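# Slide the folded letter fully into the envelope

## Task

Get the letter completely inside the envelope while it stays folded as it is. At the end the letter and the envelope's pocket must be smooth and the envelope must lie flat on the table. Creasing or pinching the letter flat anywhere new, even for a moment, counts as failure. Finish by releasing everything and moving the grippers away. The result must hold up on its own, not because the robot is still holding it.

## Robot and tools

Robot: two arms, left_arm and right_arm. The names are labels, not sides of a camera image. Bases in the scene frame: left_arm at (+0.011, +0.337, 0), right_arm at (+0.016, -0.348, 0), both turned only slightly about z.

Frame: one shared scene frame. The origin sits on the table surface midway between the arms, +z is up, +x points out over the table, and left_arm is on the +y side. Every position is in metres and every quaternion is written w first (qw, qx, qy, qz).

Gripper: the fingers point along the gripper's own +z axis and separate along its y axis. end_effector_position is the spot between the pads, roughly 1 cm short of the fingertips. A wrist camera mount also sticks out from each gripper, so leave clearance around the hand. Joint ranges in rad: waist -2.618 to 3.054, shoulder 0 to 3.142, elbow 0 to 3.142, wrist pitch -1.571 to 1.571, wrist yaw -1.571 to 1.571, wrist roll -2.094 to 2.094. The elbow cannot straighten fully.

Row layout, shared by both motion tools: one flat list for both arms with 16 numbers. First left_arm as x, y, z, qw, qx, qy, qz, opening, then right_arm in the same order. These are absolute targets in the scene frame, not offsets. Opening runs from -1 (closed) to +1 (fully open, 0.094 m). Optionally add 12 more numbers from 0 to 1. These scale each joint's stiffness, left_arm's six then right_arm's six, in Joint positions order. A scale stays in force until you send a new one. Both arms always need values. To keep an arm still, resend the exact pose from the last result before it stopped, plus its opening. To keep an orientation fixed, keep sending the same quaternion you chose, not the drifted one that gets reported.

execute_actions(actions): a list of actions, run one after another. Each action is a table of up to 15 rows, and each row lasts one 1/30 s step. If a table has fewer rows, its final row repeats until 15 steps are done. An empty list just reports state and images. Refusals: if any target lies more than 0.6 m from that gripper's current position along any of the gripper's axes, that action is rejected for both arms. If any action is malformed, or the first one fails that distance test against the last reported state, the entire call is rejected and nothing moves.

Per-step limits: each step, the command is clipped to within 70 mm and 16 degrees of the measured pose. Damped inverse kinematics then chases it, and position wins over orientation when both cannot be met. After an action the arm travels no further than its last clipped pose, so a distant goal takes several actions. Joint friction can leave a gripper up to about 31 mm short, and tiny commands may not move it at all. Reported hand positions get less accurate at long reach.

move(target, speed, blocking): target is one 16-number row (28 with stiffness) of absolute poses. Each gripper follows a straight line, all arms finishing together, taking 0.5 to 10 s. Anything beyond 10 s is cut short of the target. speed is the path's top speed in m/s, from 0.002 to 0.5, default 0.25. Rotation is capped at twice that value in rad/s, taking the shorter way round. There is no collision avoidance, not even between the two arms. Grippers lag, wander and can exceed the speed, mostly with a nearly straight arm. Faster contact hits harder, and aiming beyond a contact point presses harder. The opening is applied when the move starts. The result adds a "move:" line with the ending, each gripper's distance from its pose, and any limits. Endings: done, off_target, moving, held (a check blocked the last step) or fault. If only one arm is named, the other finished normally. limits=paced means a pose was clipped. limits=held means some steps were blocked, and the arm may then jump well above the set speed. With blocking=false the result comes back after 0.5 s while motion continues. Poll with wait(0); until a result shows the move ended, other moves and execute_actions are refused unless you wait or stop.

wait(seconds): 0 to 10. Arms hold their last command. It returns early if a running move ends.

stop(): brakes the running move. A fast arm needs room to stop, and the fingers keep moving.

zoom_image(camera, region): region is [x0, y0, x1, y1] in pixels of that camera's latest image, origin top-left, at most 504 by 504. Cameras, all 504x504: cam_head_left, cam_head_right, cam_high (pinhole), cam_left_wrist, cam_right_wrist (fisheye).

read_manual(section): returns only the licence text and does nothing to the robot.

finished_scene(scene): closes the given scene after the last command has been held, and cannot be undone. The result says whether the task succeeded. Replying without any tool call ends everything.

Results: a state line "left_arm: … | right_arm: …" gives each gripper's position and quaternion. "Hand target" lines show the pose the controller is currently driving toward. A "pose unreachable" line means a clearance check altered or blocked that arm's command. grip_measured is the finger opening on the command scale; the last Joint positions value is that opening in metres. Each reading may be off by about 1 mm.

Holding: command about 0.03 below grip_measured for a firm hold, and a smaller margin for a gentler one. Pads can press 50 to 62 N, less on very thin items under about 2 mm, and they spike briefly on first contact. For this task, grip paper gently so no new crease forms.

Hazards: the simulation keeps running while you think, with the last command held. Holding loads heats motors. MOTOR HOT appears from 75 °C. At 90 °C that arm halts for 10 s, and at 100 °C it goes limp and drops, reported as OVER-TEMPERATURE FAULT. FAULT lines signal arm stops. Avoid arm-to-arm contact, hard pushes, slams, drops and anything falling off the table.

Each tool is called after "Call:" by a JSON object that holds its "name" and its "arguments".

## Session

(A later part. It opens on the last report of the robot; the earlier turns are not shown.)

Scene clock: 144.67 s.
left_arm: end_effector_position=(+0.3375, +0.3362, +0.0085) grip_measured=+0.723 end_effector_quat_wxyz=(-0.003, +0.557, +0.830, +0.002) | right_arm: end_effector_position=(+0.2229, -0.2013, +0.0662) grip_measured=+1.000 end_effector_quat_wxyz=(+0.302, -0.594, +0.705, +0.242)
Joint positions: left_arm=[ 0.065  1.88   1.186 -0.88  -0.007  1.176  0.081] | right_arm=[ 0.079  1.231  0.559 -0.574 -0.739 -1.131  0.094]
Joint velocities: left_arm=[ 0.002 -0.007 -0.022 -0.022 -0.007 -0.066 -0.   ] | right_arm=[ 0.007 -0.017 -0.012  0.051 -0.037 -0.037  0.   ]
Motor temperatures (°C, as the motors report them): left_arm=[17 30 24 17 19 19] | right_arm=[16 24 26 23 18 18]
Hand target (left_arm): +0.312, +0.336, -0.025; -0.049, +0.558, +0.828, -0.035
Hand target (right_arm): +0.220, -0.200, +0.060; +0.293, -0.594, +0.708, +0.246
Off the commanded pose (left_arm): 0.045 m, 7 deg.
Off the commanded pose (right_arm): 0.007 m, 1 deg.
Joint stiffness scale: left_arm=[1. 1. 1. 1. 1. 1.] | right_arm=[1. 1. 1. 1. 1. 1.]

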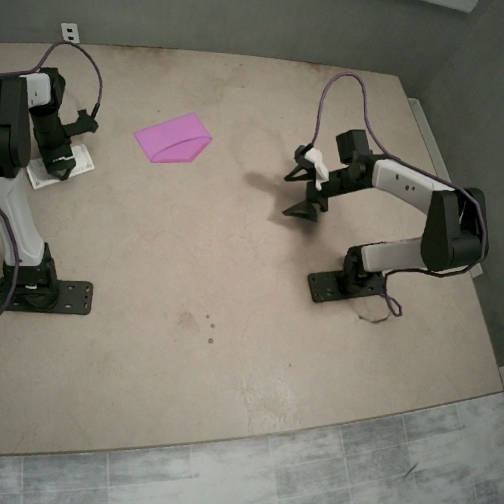

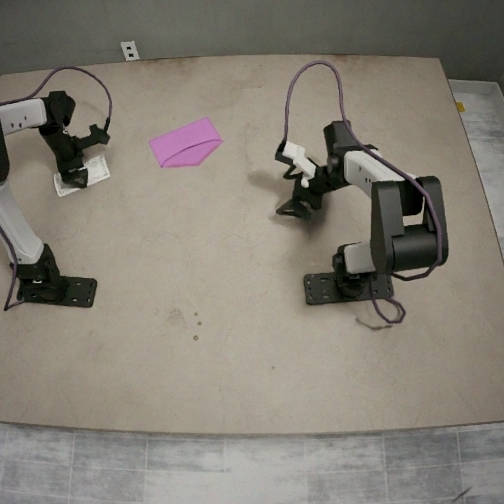

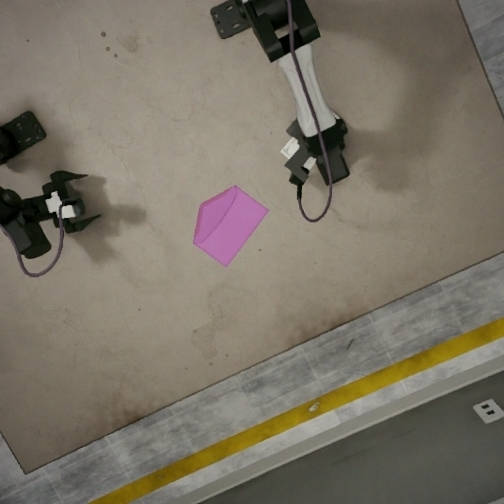

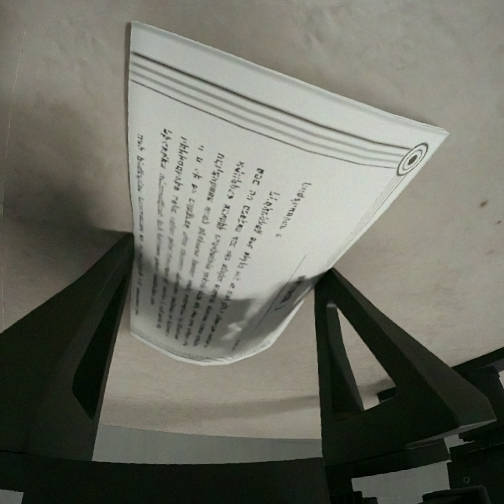

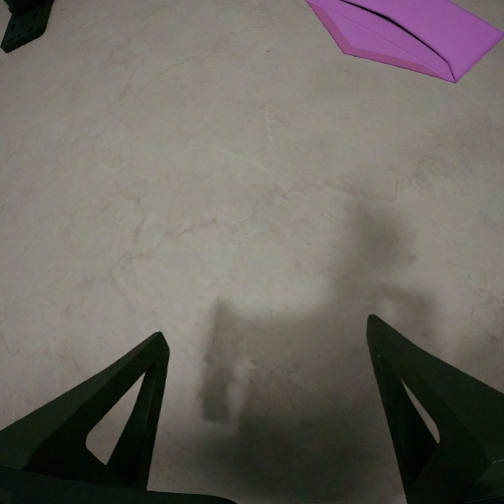

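Call:
{"name": "execute_actions", "arguments": {"actions": [[[0.314,0.336,-0.03,-0.05,0.559,0.829,-0.034,0.55,0.22,-0.2,0.06,0.293,-0.594,0.708,0.246,1]],[[0.314,0.336,-0.03,-0.05,0.559,0.829,-0.034,0.37,0.22,-0.2,0.06,0.293,-0.594,0.708,0.246,1]],[[0.314,0.336,-0.03,-0.05,0.559,0.829,-0.034,0.2,0.22,-0.2,0.06,0.293,-0.594,0.708,0.246,1]],[[0.328,0.336,-0.005,-0.02,0.559,0.829,-0.014,0.2,0.22,-0.2,0.06,0.293,-0.594,0.708,0.246,1]],[[0.339,0.336,0.015,0,0.559,0.829,0,0.2,0.22,-0.2,0.06,0.293,-0.594,0.708,0.246,1]],[[0.342,0.336,0.027,0,0.559,0.829,0,0.2,0.22,-0.2,0.06,0.293,-0.594,0.708,0.246,1]],[[0.342,0.336,0.045,0,0.559,0.829,0,0.2,0.22,-0.2,0.06,0.293,-0.594,0.708,0.246,1]]]}}

Call:
{"name": "move", "arguments": {"target": [0.355,0.022,0.04,0.02,0.522,0.853,0,0.2,0.2,-0.13,0.06,0.372,-0.216,0.898,0.089,1], "speed": 0.15}}

Call:
{"name": "execute_actions", "arguments": {"actions": [[[0.355,0.022,0.02,0.01,0.522,0.853,0,0.2,0.2,-0.13,0.06,0.372,-0.216,0.898,0.089,1]]]}}

Scene clock: 157.47 s.
left_arm: end_effector_position=(+0.3348, +0.3359, +0.0337) grip_measured=+0.203 end_effector_quat_wxyz=(-0.014, +0.557, +0.830, -0.006) | right_arm: end_effector_position=(+0.2229, -0.2013, +0.0662) grip_measured=+1.000 end_effector_quat_wxyz=(+0.302, -0.594, +0.705, +0.242)
Joint positions: left_arm=[ 0.065  1.857  1.263 -1.008 -0.005  1.176  0.056] | right_arm=[ 0.079  1.231  0.559 -0.574 -0.739 -1.131  0.094]
Joint velocities: left_arm=[-0.007 -0.027 -0.002 -0.007  0.051 -0.022  0.001] | right_arm=[-0.002  0.007 -0.002  0.007  0.037 -0.022  0.   ]
Motor temperatures (°C, as the motors report them): left_arm=[17 28 23 17 19 19] | right_arm=[16 24 26 23 18 18]
Hand target (left_arm): +0.342, +0.336, +0.045; -0.000, +0.559, +0.829, +0.000
Hand target (right_arm): +0.220, -0.200, +0.060; +0.293, -0.594, +0.708, +0.246
Off the commanded pose (left_arm): 0.013 m, 2 deg.
Off the commanded pose (right_arm): 0.007 m, 1 deg.
Joint stiffness scale: left_arm=[1. 1. 1. 1. 1. 1.] | right_arm=[1. 1. 1. 1. 1. 1.]

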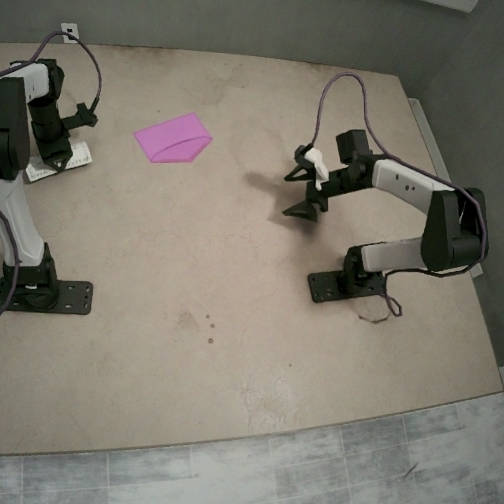

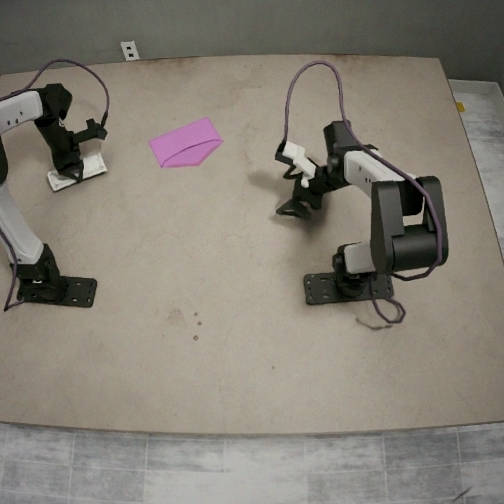

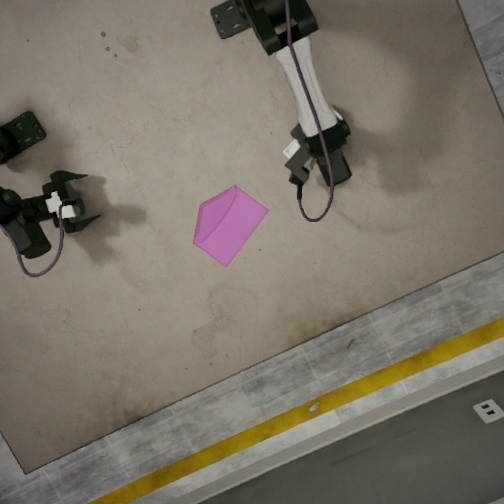

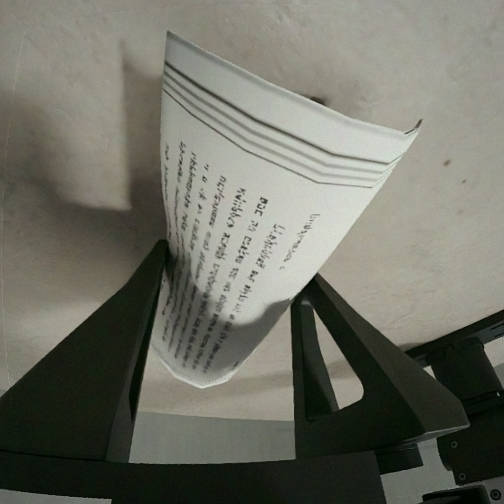

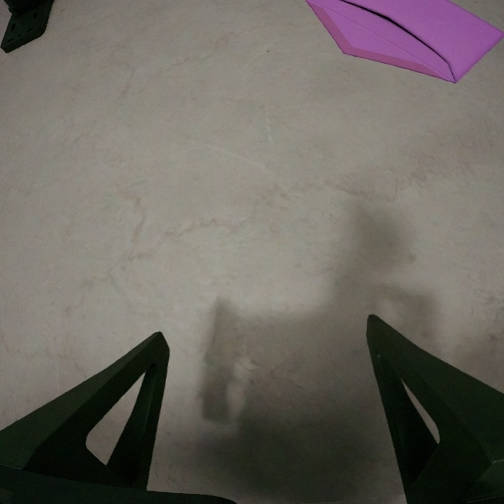

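Scene clock: 161.10 s.
left_arm: end_effector_position=(+0.3574, +0.0288, +0.0375) grip_measured=+0.203 end_effector_quat_wxyz=(+0.013, +0.523, +0.852, -0.001) | right_arm: end_effector_position=(+0.1974, -0.1354, +0.0542) grip_measured=+1.000 end_effector_quat_wxyz=(+0.367, -0.221, +0.900, +0.084)
Joint positions: left_arm=[-0.657  2.351  2.041 -1.235 -0.003  0.372  0.056] | right_arm=[ 1.071  1.123  0.408 -0.203  0.447  0.499  0.094]
Joint velocities: left_arm=[-0.002  0.007 -0.007 -0.007  0.007 -0.051  0.   ] | right_arm=[-0.017  0.017 -0.022 -0.022  0.037 -0.066  0.   ]
Motor temperatures (°C, as the motors report them): left_arm=[17 29 24 17 19 19] | right_arm=[16 24 26 23 18 18]
Hand target (left_arm): +0.360, +0.024, +0.041; +0.019, +0.522, +0.853, +0.001
Hand target (right_arm): +0.198, -0.130, +0.059; +0.369, -0.220, +0.899, +0.084
Off the commanded pose (left_arm): 0.008 m, 1 deg.
Off the commanded pose (right_arm): 0.008 m, 1 deg.
Joint stiffness scale: left_arm=[1. 1. 1. 1. 1. 1.] | right_arm=[1. 1. 1. 1. 1. 1.]
move: done

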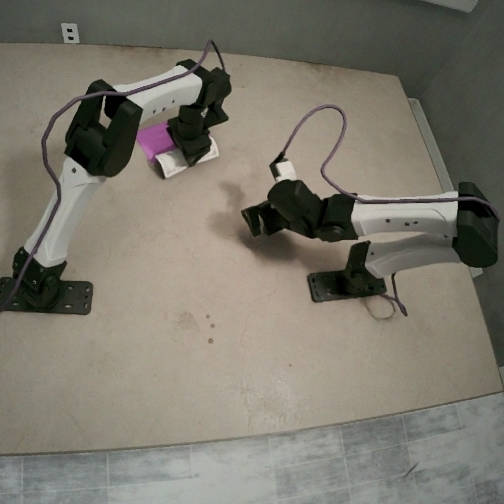

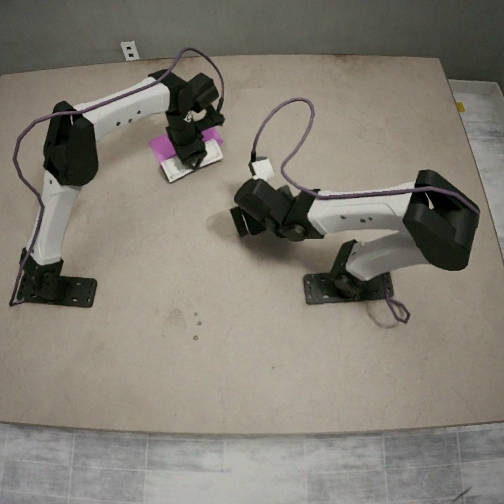

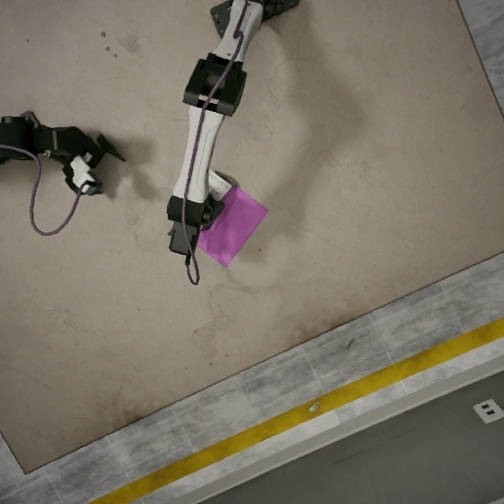

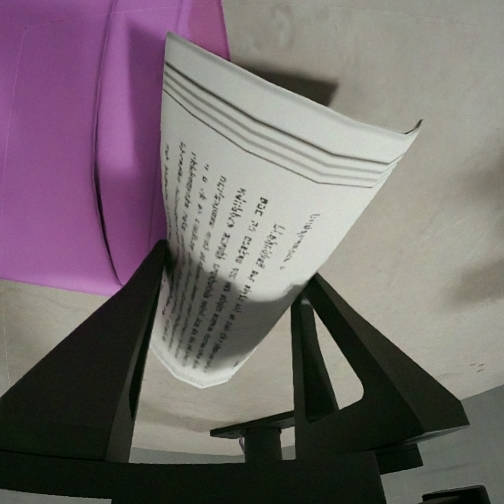

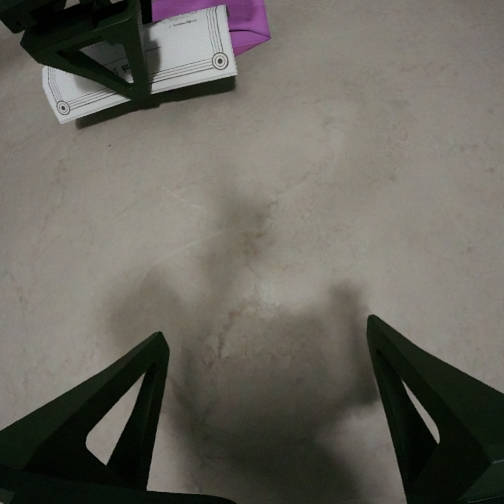

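Scene clock: 161.60 s.
left_arm: end_effector_position=(+0.3615, +0.0252, +0.0275) grip_measured=+0.203 end_effector_quat_wxyz=(+0.016, +0.519, +0.855, -0.002) | right_arm: end_effector_position=(+0.1974, -0.1354, +0.0542) grip_measured=+1.000 end_effector_quat_wxyz=(+0.367, -0.221, +0.900, +0.084)
Joint positions: left_arm=[-0.657  2.374  2.041 -1.205 -0.003  0.362  0.056] | right_arm=[ 1.071  1.123  0.408 -0.203  0.447  0.5    0.094]
Joint velocities: left_arm=[-0.007 -0.012 -0.012  0.022  0.007  0.007  0.   ] | right_arm=[-0.002 -0.002 -0.002 -0.037 -0.066 -0.022  0.   ]
Motor temperatures (°C, as the motors report them): left_arm=[17 29 24 17 19 19] | right_arm=[16 24 26 24 18 18]
Hand target (left_arm): +0.355, +0.022, +0.020; +0.010, +0.522, +0.853, +0.000
Hand target (right_arm): +0.200, -0.130, +0.060; +0.372, -0.216, +0.898, +0.089
Off the commanded pose (left_arm): 0.010 m, 1 deg.
Off the commanded pose (right_arm): 0.008 m, 1 deg.
Joint stiffness scale: left_arm=[1. 1. 1. 1. 1. 1.] | right_arm=[1. 1. 1. 1. 1. 1.]

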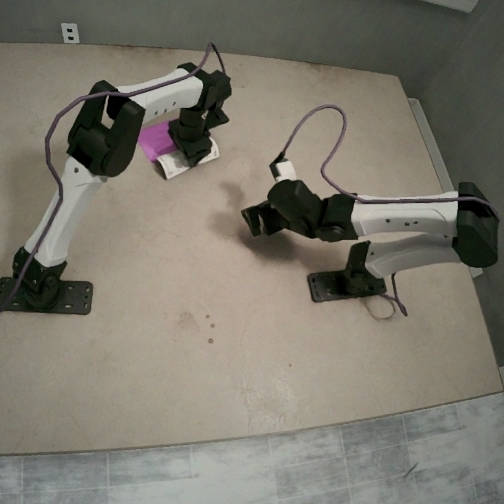

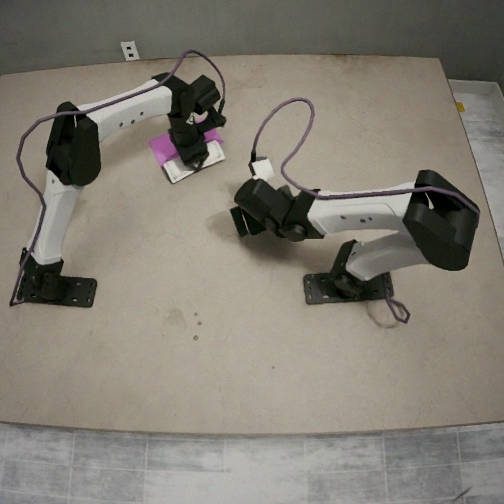

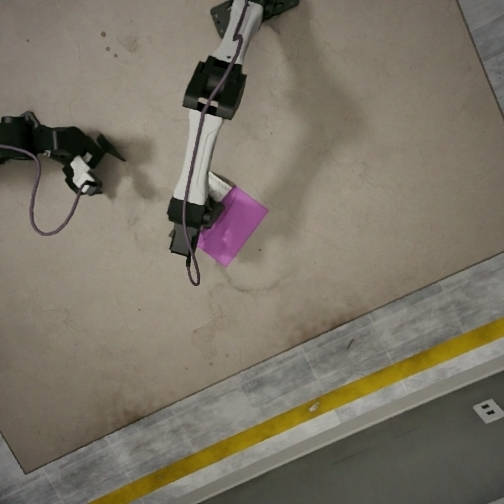

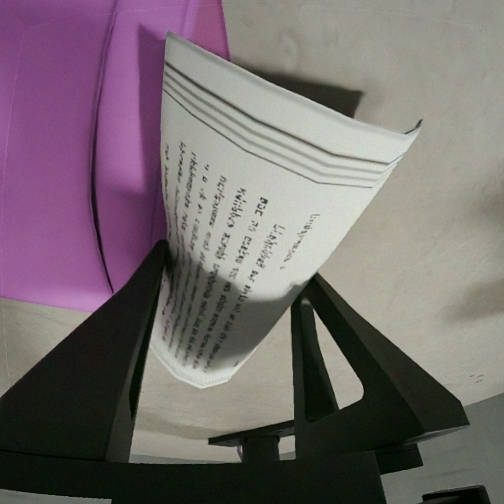

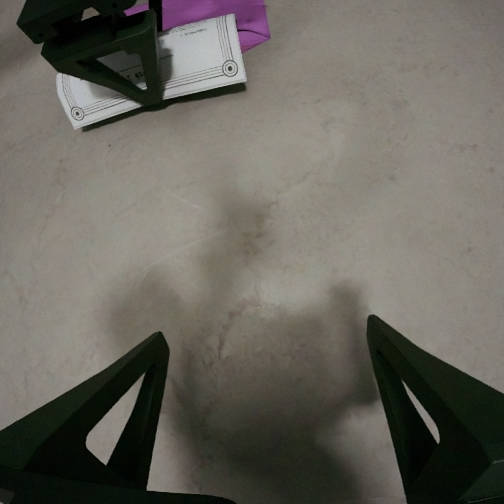

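Call:
{"name": "execute_actions", "arguments": {"actions": [[[0.356,0.004,0.025,0.015,0.522,0.853,0,0.2,0.2,-0.13,0.06,0.372,-0.216,0.898,0.089,1]],[[0.354,0.005,0.01,0.01,0.522,0.853,0,0.2,0.2,-0.13,0.06,0.372,-0.216,0.898,0.089,1]],[[0.352,0.008,-0.003,0,0.522,0.853,0,0.2,0.2,-0.13,0.06,0.372,-0.216,0.898,0.089,1]]]}}

Scene clock: 171.43 s.
left_arm: end_effector_position=(+0.3574, +0.0044, +0.0135) grip_measured=+0.202 end_effector_quat_wxyz=(+0.017, +0.523, +0.852, -0.003) | right_arm: end_effector_position=(+0.1974, -0.1354, +0.0542) grip_measured=+1.000 end_effector_quat_wxyz=(+0.367, -0.221, +0.900, +0.084)
Joint positions: left_arm=[-0.695  2.435  2.093 -1.194 -0.002  0.334  0.056] | right_arm=[ 1.071  1.123  0.408 -0.203  0.447  0.5    0.094]
Joint velocities: left_arm=[-0.002  0.002 -0.007  0.007  0.037 -0.066 -0.   ] | right_arm=[-0.007  0.027 -0.017  0.007 -0.051  0.022  0.   ]
Motor temperatures (°C, as the motors report them): left_arm=[17 32 24 17 19 19] | right_arm=[16 24 27 24 18 18]
Hand target (left_arm): +0.352, +0.008, -0.003; -0.000, +0.522, +0.853, -0.000
Hand target (right_arm): +0.200, -0.130, +0.060; +0.372, -0.216, +0.898, +0.089
Off the commanded pose (left_arm): 0.018 m, 2 deg.
Off the commanded pose (right_arm): 0.008 m, 1 deg.
Joint stiffness scale: left_arm=[1. 1. 1. 1. 1. 1.] | right_arm=[1. 1. 1. 1. 1. 1.]

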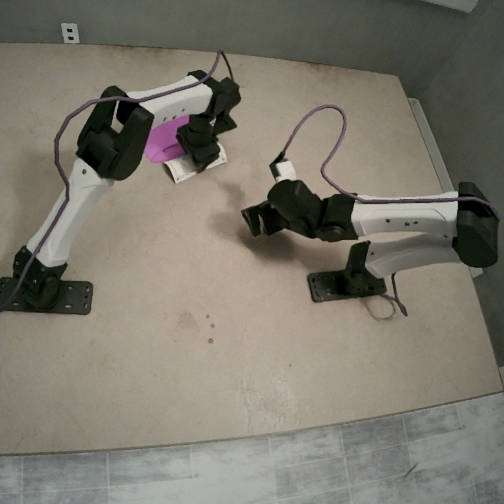

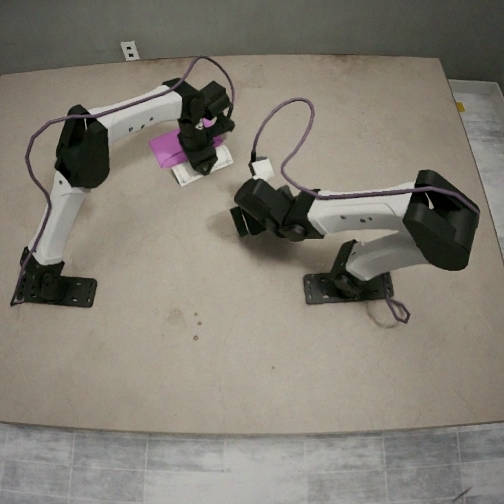

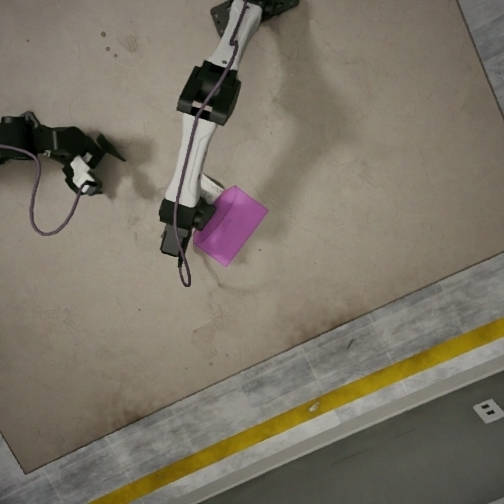

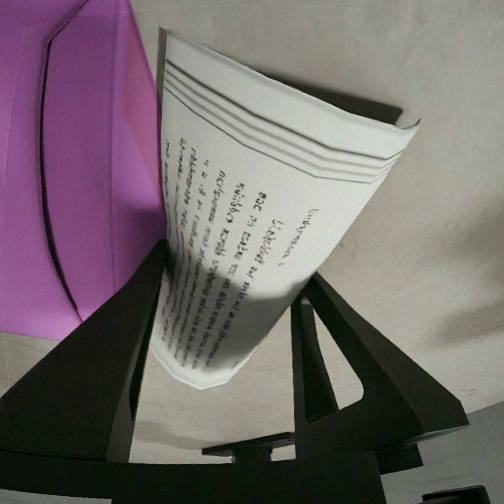

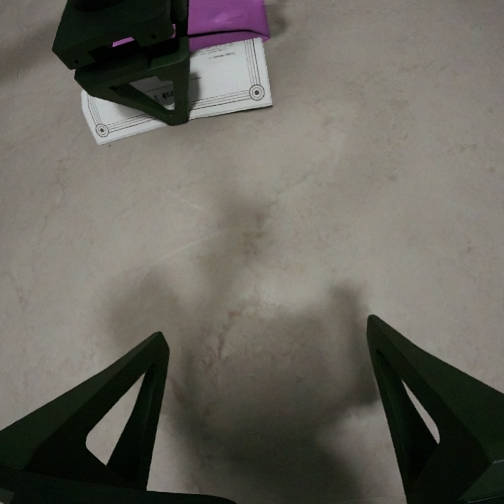

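Call:
{"name": "execute_actions", "arguments": {"actions": [[[0.349,0.011,-0.01,-0.01,0.522,0.853,0,0.4,0.2,-0.13,0.06,0.372,-0.216,0.898,0.089,1]],[[0.349,0.011,-0.01,-0.01,0.522,0.853,0,0.6,0.2,-0.13,0.06,0.372,-0.216,0.898,0.089,1]],[[0.349,0.011,-0.01,-0.01,0.522,0.853,0,0.8,0.2,-0.13,0.06,0.372,-0.216,0.898,0.089,1]],[[0.349,0.011,-0.01,-0.01,0.522,0.853,0,1,0.2,-0.13,0.06,0.372,-0.216,0.898,0.089,1]],[[0.36,0.002,0.025,0.02,0.522,0.853,0,1,0.2,-0.13,0.06,0.372,-0.216,0.898,0.089,1]],[[0.36,0.005,0.055,0.03,0.522,0.853,0,1,0.2,-0.13,0.06,0.372,-0.216,0.898,0.089,1]]]}}

Call:
{"name": "move", "arguments": {"target": [0.445,0.13,0.04,0.253,0.209,0.943,-0.056,-1,0.28,-0.04,0.03,0.372,-0.216,0.898,0.089,1]}}

Call:
{"name": "execute_actions", "arguments": {"actions": [[[0.445,0.13,0.015,0.253,0.209,0.943,-0.056,-1,0.28,-0.04,0.01,0.372,-0.216,0.898,0.089,1]],[[0.44,0.132,-0.008,0.253,0.209,0.943,-0.056,-1,0.28,-0.04,-0.007,0.372,-0.216,0.898,0.089,1]]]}}

Call:
{"name": "zoom_image", "arguments": {"camera": "cam_high", "region": [140,140,290,290]}}

Scene clock: 183.80 s.
left_arm: end_effector_position=(+0.3548, +0.0069, +0.0406) grip_measured=+1.000 end_effector_quat_wxyz=(+0.014, +0.523, +0.852, -0.002) | right_arm: end_effector_position=(+0.1974, -0.1354, +0.0542) grip_measured=+1.000 end_effector_quat_wxyz=(+0.367, -0.221, +0.900, +0.084)
Joint positions: left_arm=[-0.695  2.417  2.168 -1.294 -0.002  0.334  0.094] | right_arm=[ 1.071  1.123  0.408 -0.203  0.447  0.5    0.094]
Joint velocities: left_arm=[-0.012 -0.002 -0.002 -0.081 -0.037  0.022  0.   ] | right_arm=[ 0.007 -0.007  0.002  0.007 -0.11  -0.022  0.   ]
Motor temperatures (°C, as the motors report them): left_arm=[17 34 24 17 19 19] | right_arm=[16 24 29 25 18 18]
Hand target (left_arm): +0.360, +0.005, +0.055; +0.030, +0.522, +0.853, +0.000
Hand target (right_arm): +0.200, -0.130, +0.060; +0.372, -0.216, +0.898, +0.089
Off the commanded pose (left_arm): 0.015 m, 2 deg.
Off the commanded pose (right_arm): 0.008 m, 1 deg.
Joint stiffness scale: left_arm=[1. 1. 1. 1. 1. 1.] | right_arm=[1. 1. 1. 1. 1. 1.]

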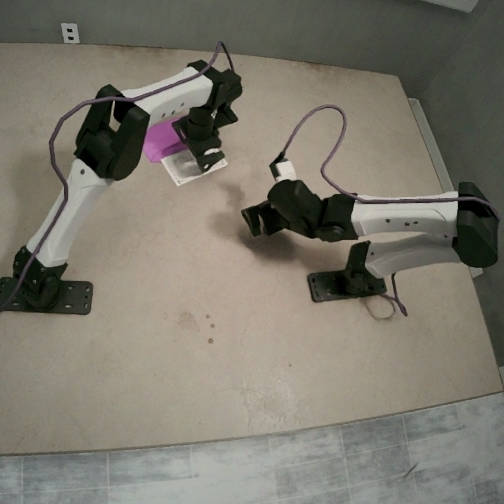

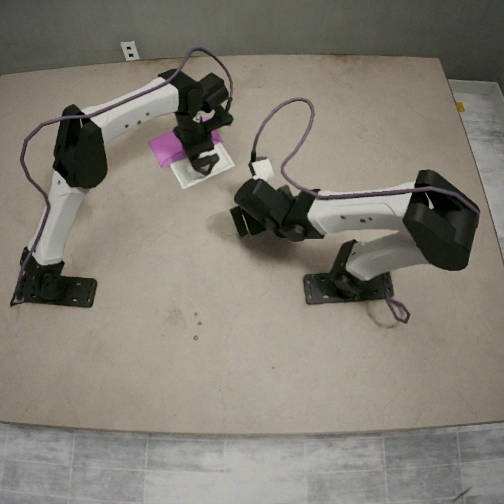

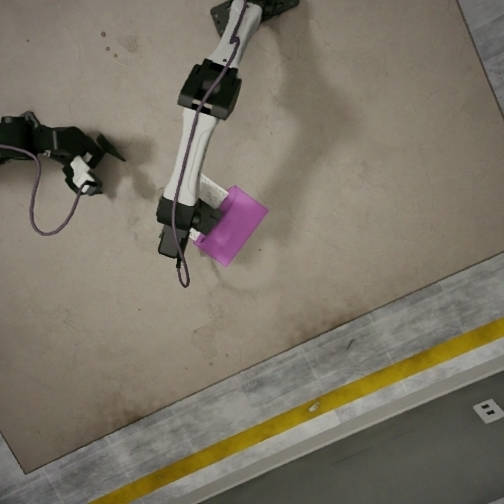

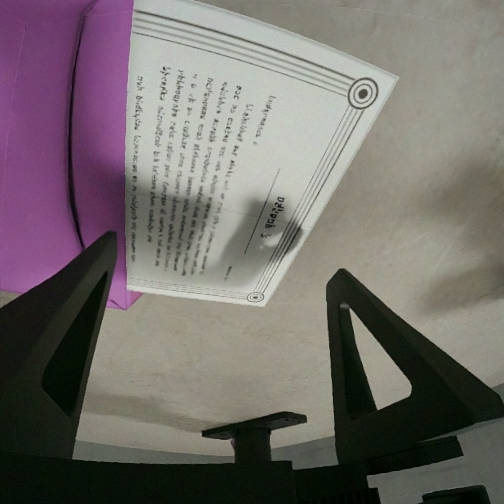

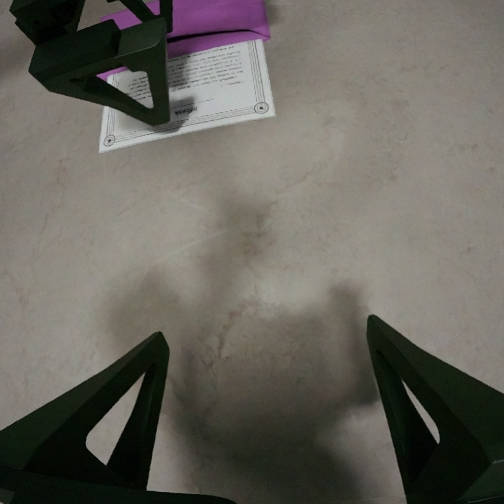

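Scene clock: 186.13 s.
left_arm: end_effector_position=(+0.4426, +0.1249, +0.0350) grip_measured=-0.991 end_effector_quat_wxyz=(+0.247, +0.219, +0.942, -0.056) | right_arm: end_effector_position=(+0.2714, -0.0452, +0.0252) grip_measured=+1.000 end_effector_quat_wxyz=(+0.366, -0.219, +0.900, +0.083)
Joint positions: left_arm=[-0.387  2.003  1.338 -0.395 -0.004 -0.002  0.   ] | right_arm=[0.971 1.707 0.732 0.089 0.387 0.418 0.094]
Joint velocities: left_arm=[ 0.007  0.022 -0.002 -0.022 -0.051 -0.066 -0.001] | right_arm=[-0.002  0.002  0.007 -0.007 -0.066 -0.022  0.   ]
Motor temperatures (°C, as the motors report them): left_arm=[17 35 24 17 19 19] | right_arm=[16 24 29 25 18 18]
Hand target (left_arm): +0.442, +0.131, +0.039; +0.254, +0.210, +0.943, -0.053
Hand target (right_arm): +0.278, -0.039, +0.029; +0.372, -0.216, +0.898, +0.089
Off the commanded pose (left_arm): 0.007 m, 1 deg.
Off the commanded pose (right_arm): 0.011 m, 1 deg.
Joint stiffness scale: left_arm=[1. 1. 1. 1. 1. 1.] | right_arm=[1. 1. 1. 1. 1. 1.]
move: off_target (right_arm)

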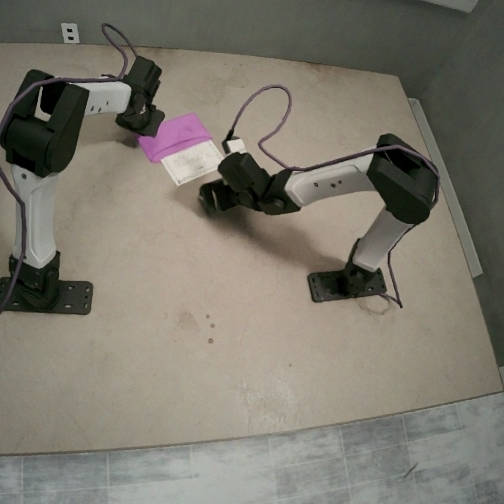

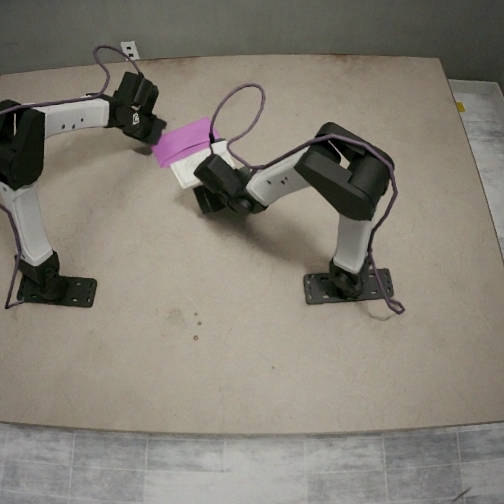

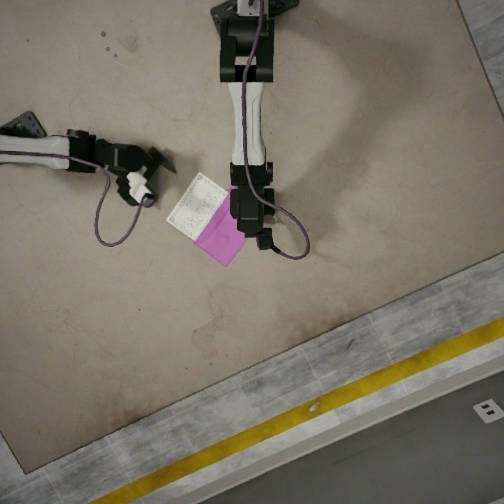

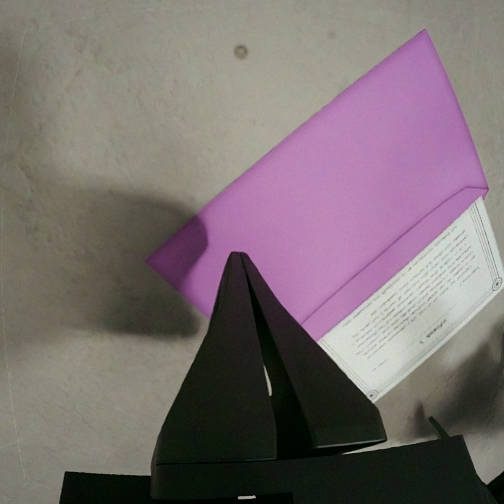

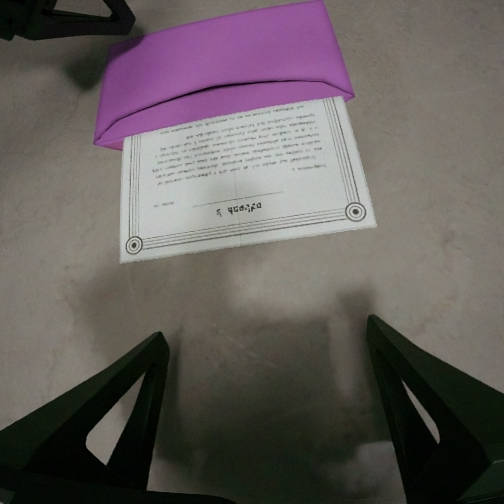

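Scene clock: 187.13 s.
left_arm: end_effector_position=(+0.4491, +0.1217, +0.0149) grip_measured=-0.991 end_effector_quat_wxyz=(+0.278, +0.215, +0.934, -0.064) | right_arm: end_effector_position=(+0.2851, -0.0292, +0.0124) grip_measured=+1.000 end_effector_quat_wxyz=(+0.392, -0.210, +0.890, +0.102)
Joint positions: left_arm=[-0.387  2.03   1.251 -0.213 -0.004 -0.005  0.   ] | right_arm=[0.965 1.815 0.732 0.269 0.393 0.408 0.094]
Joint velocities: left_arm=[-0.012 -0.017 -0.007 -0.037 -0.022  0.051  0.001] | right_arm=[ 0.007  0.012 -0.012  0.007 -0.095  0.051  0.   ]
Motor temperatures (°C, as the motors report them): left_arm=[17 35 24 17 19 19] | right_arm=[16 24 29 25 18 18]
Hand target (left_arm): +0.439, +0.132, -0.007; +0.253, +0.209, +0.943, -0.056
Hand target (right_arm): +0.280, -0.040, -0.006; +0.372, -0.216, +0.898, +0.089
Off the commanded pose (left_arm): 0.027 m, 3 deg.
Off the commanded pose (right_arm): 0.023 m, 3 deg.
Joint stiffness scale: left_arm=[1. 1. 1. 1. 1. 1.] | right_arm=[1. 1. 1. 1. 1. 1.]

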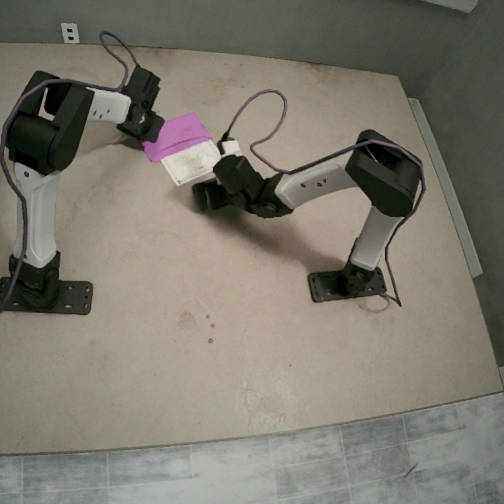

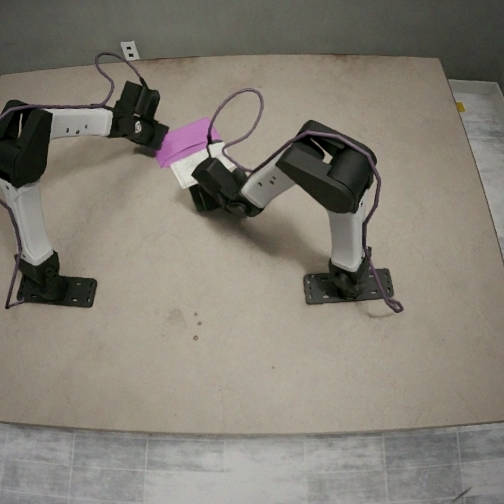

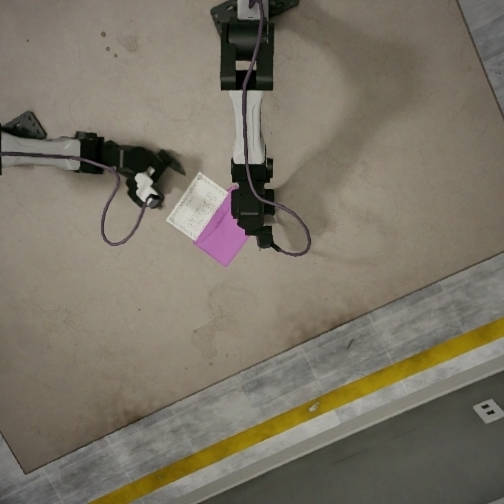

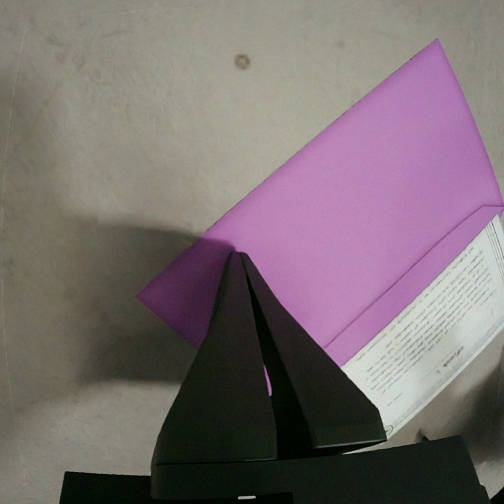

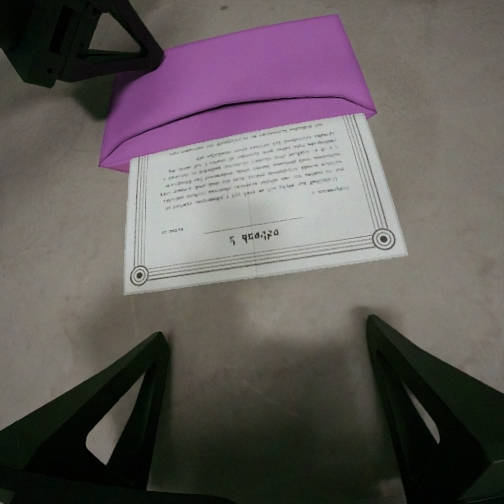

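Region (140, 140, 290, 290) of cam_high's 504x504 image, scaled by 3.360, with more detail than that image has.

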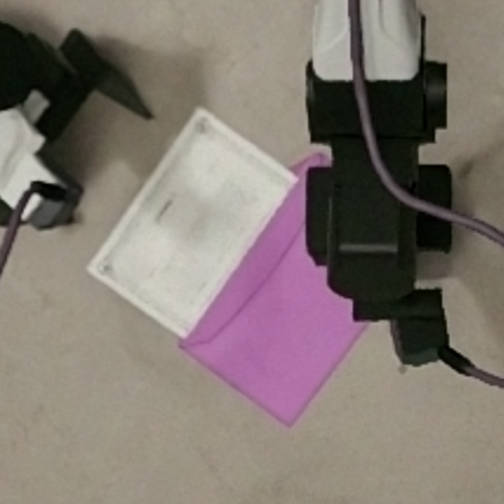

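Call:
{"name": "execute_actions", "arguments": {"actions": [[[0.44,0.132,-0.008,0.253,0.209,0.943,-0.056,-1,0.29,-0.034,-0.007,0.372,-0.225,0.898,0.08,1]],[[0.44,0.132,-0.008,0.253,0.209,0.943,-0.056,-1,0.30,-0.028,-0.007,0.372,-0.225,0.898,0.08,1]],[[0.44,0.132,-0.008,0.253,0.209,0.943,-0.056,-1,0.308,-0.021,-0.007,0.372,-0.225,0.898,0.08,1]],[[0.44,0.132,-0.008,0.253,0.209,0.943,-0.056,-1,0.314,-0.014,-0.007,0.372,-0.225,0.898,0.08,1]],[[0.44,0.132,-0.008,0.253,0.209,0.943,-0.056,-1,0.32,-0.007,-0.007,0.372,-0.225,0.898,0.08,1]]]}}

Scene clock: 195.00 s.
left_arm: end_effector_position=(+0.4492, +0.1217, +0.0149) grip_measured=-0.991 end_effector_quat_wxyz=(+0.279, +0.215, +0.934, -0.064) | right_arm: end_effector_position=(+0.3225, -0.0018, +0.0116) grip_measured=+1.000 end_effector_quat_wxyz=(+0.400, -0.212, +0.887, +0.096)
Joint positions: left_arm=[-0.387  2.03   1.25  -0.211 -0.004 -0.005  0.   ] | right_arm=[0.92  1.949 0.91  0.247 0.376 0.357 0.094]
Joint velocities: left_arm=[-0.002 -0.007  0.017 -0.081 -0.051 -0.037  0.001] | right_arm=[ 0.007  0.012 -0.007  0.007 -0.066 -0.022  0.   ]
Motor temperatures (°C, as the motors report them): left_arm=[17 34 24 18 19 19] | right_arm=[16 25 28 25 18 18]
Hand target (left_arm): +0.439, +0.132, -0.007; +0.253, +0.209, +0.943, -0.056
Hand target (right_arm): +0.319, -0.008, -0.006; +0.372, -0.224, +0.897, +0.081
Off the commanded pose (left_arm): 0.027 m, 3 deg.
Off the commanded pose (right_arm): 0.019 m, 4 deg.
Joint stiffness scale: left_arm=[1. 1. 1. 1. 1. 1.] | right_arm=[1. 1. 1. 1. 1. 1.]

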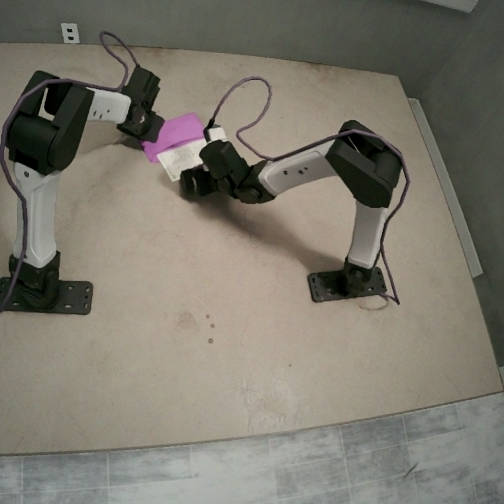

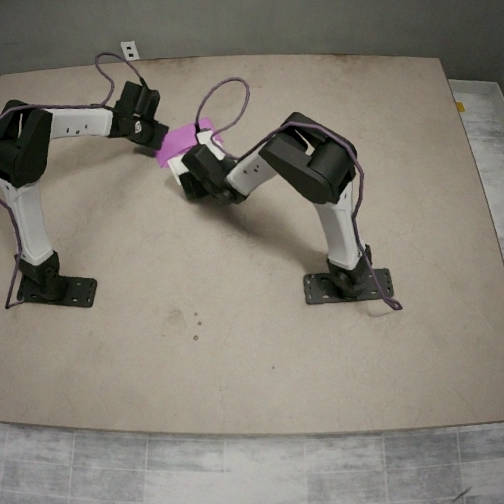

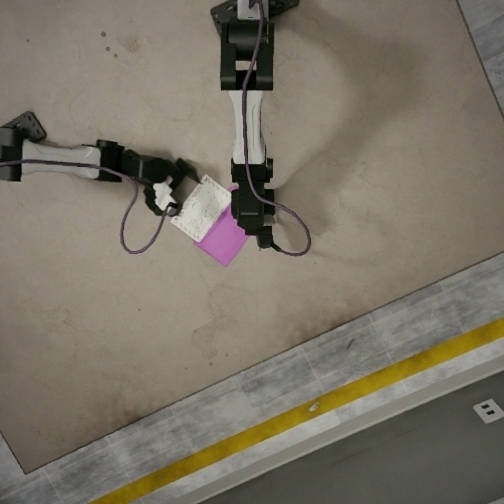

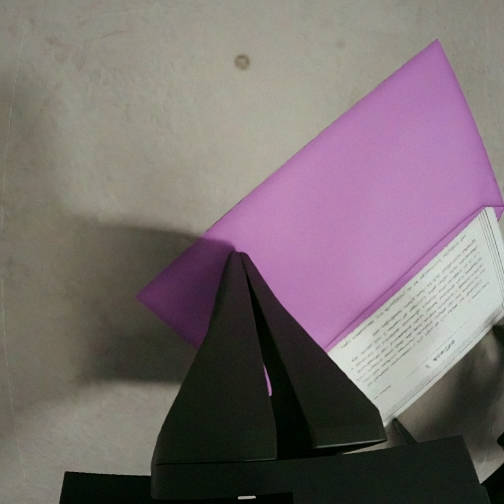

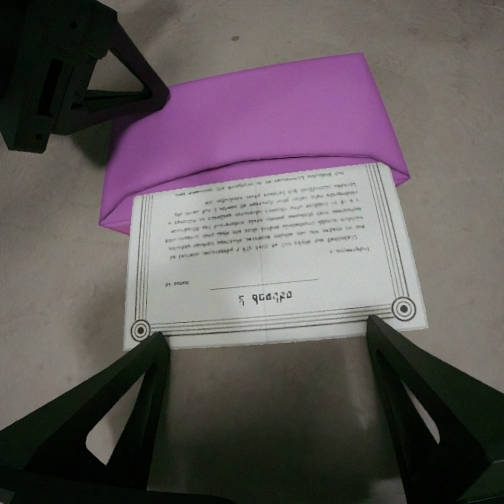

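Call:
{"name": "execute_actions", "arguments": {"actions": [[[0.44,0.132,-0.008,0.253,0.209,0.943,-0.056,-1,0.324,-0.002,-0.007,0.372,-0.225,0.898,0.08,1]],[[0.44,0.132,-0.008,0.253,0.209,0.943,-0.056,-1,0.328,0.002,-0.007,0.372,-0.225,0.898,0.08,1]]]}}

Call:
{"name": "zoom_image", "arguments": {"camera": "cam_right_wrist", "region": [80,100,450,300]}}

Scene clock: 200.97 s.
left_arm: end_effector_position=(+0.4492, +0.1217, +0.0149) grip_measured=-0.991 end_effector_quat_wxyz=(+0.279, +0.215, +0.934, -0.064) | right_arm: end_effector_position=(+0.3298, +0.0076, +0.0118) grip_measured=+1.000 end_effector_quat_wxyz=(+0.399, -0.213, +0.887, +0.097)
Joint positions: left_arm=[-0.387  2.03   1.25  -0.211 -0.004 -0.005  0.   ] | right_arm=[0.916 1.982 0.965 0.225 0.371 0.354 0.094]
Joint velocities: left_arm=[-0.007 -0.022 -0.007  0.037 -0.066  0.007  0.001] | right_arm=[-0.002  0.007 -0.012  0.051 -0.022  0.022  0.   ]
Motor temperatures (°C, as the motors report them): left_arm=[17 34 23 19 19 19] | right_arm=[16 26 28 25 18 18]
Hand target (left_arm): +0.439, +0.132, -0.007; +0.253, +0.209, +0.943, -0.056
Hand target (right_arm): +0.327, +0.001, -0.006; +0.372, -0.224, +0.897, +0.081
Off the commanded pose (left_arm): 0.027 m, 3 deg.
Off the commanded pose (right_arm): 0.020 m, 4 deg.
Joint stiffness scale: left_arm=[1. 1. 1. 1. 1. 1.] | right_arm=[1. 1. 1. 1. 1. 1.]

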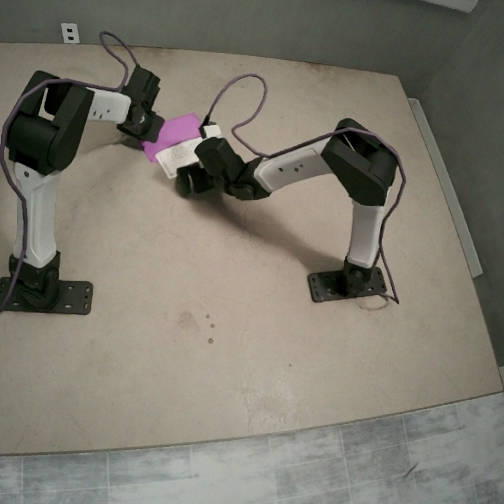

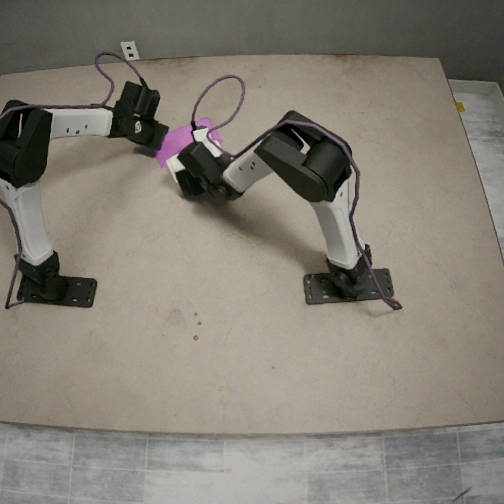

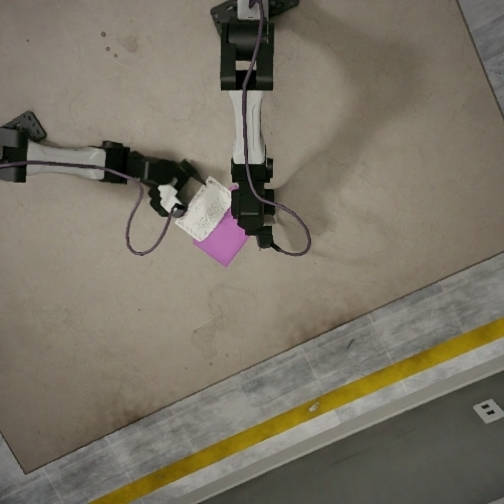

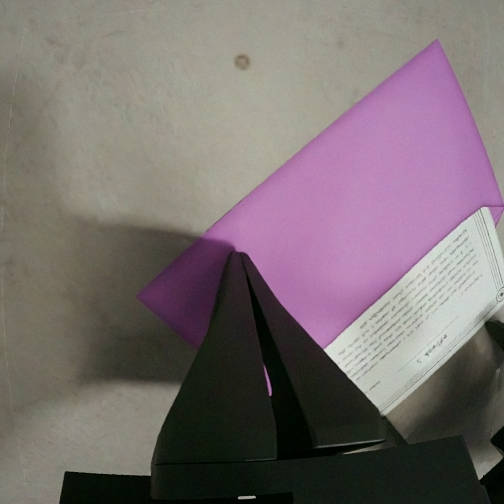

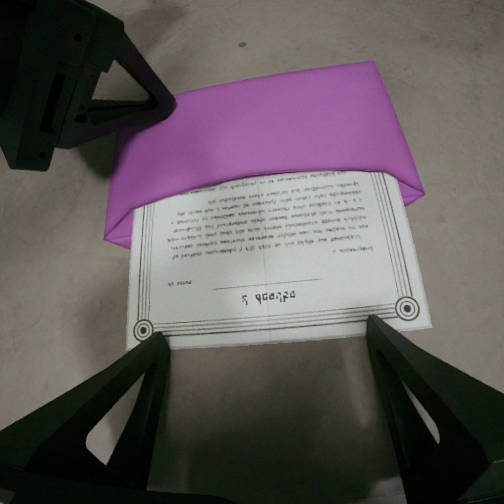

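Region (80, 100, 450, 300) of cam_right_wrist's 504x504 image, scaled by 1.362, with more detail than that image has; it fills the top 272 rows of this view, and the rest is white.

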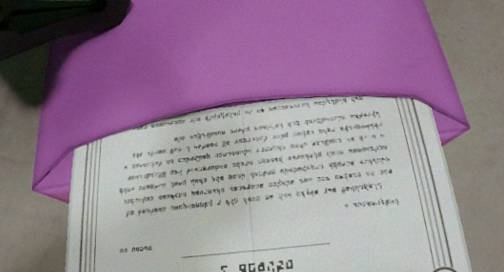

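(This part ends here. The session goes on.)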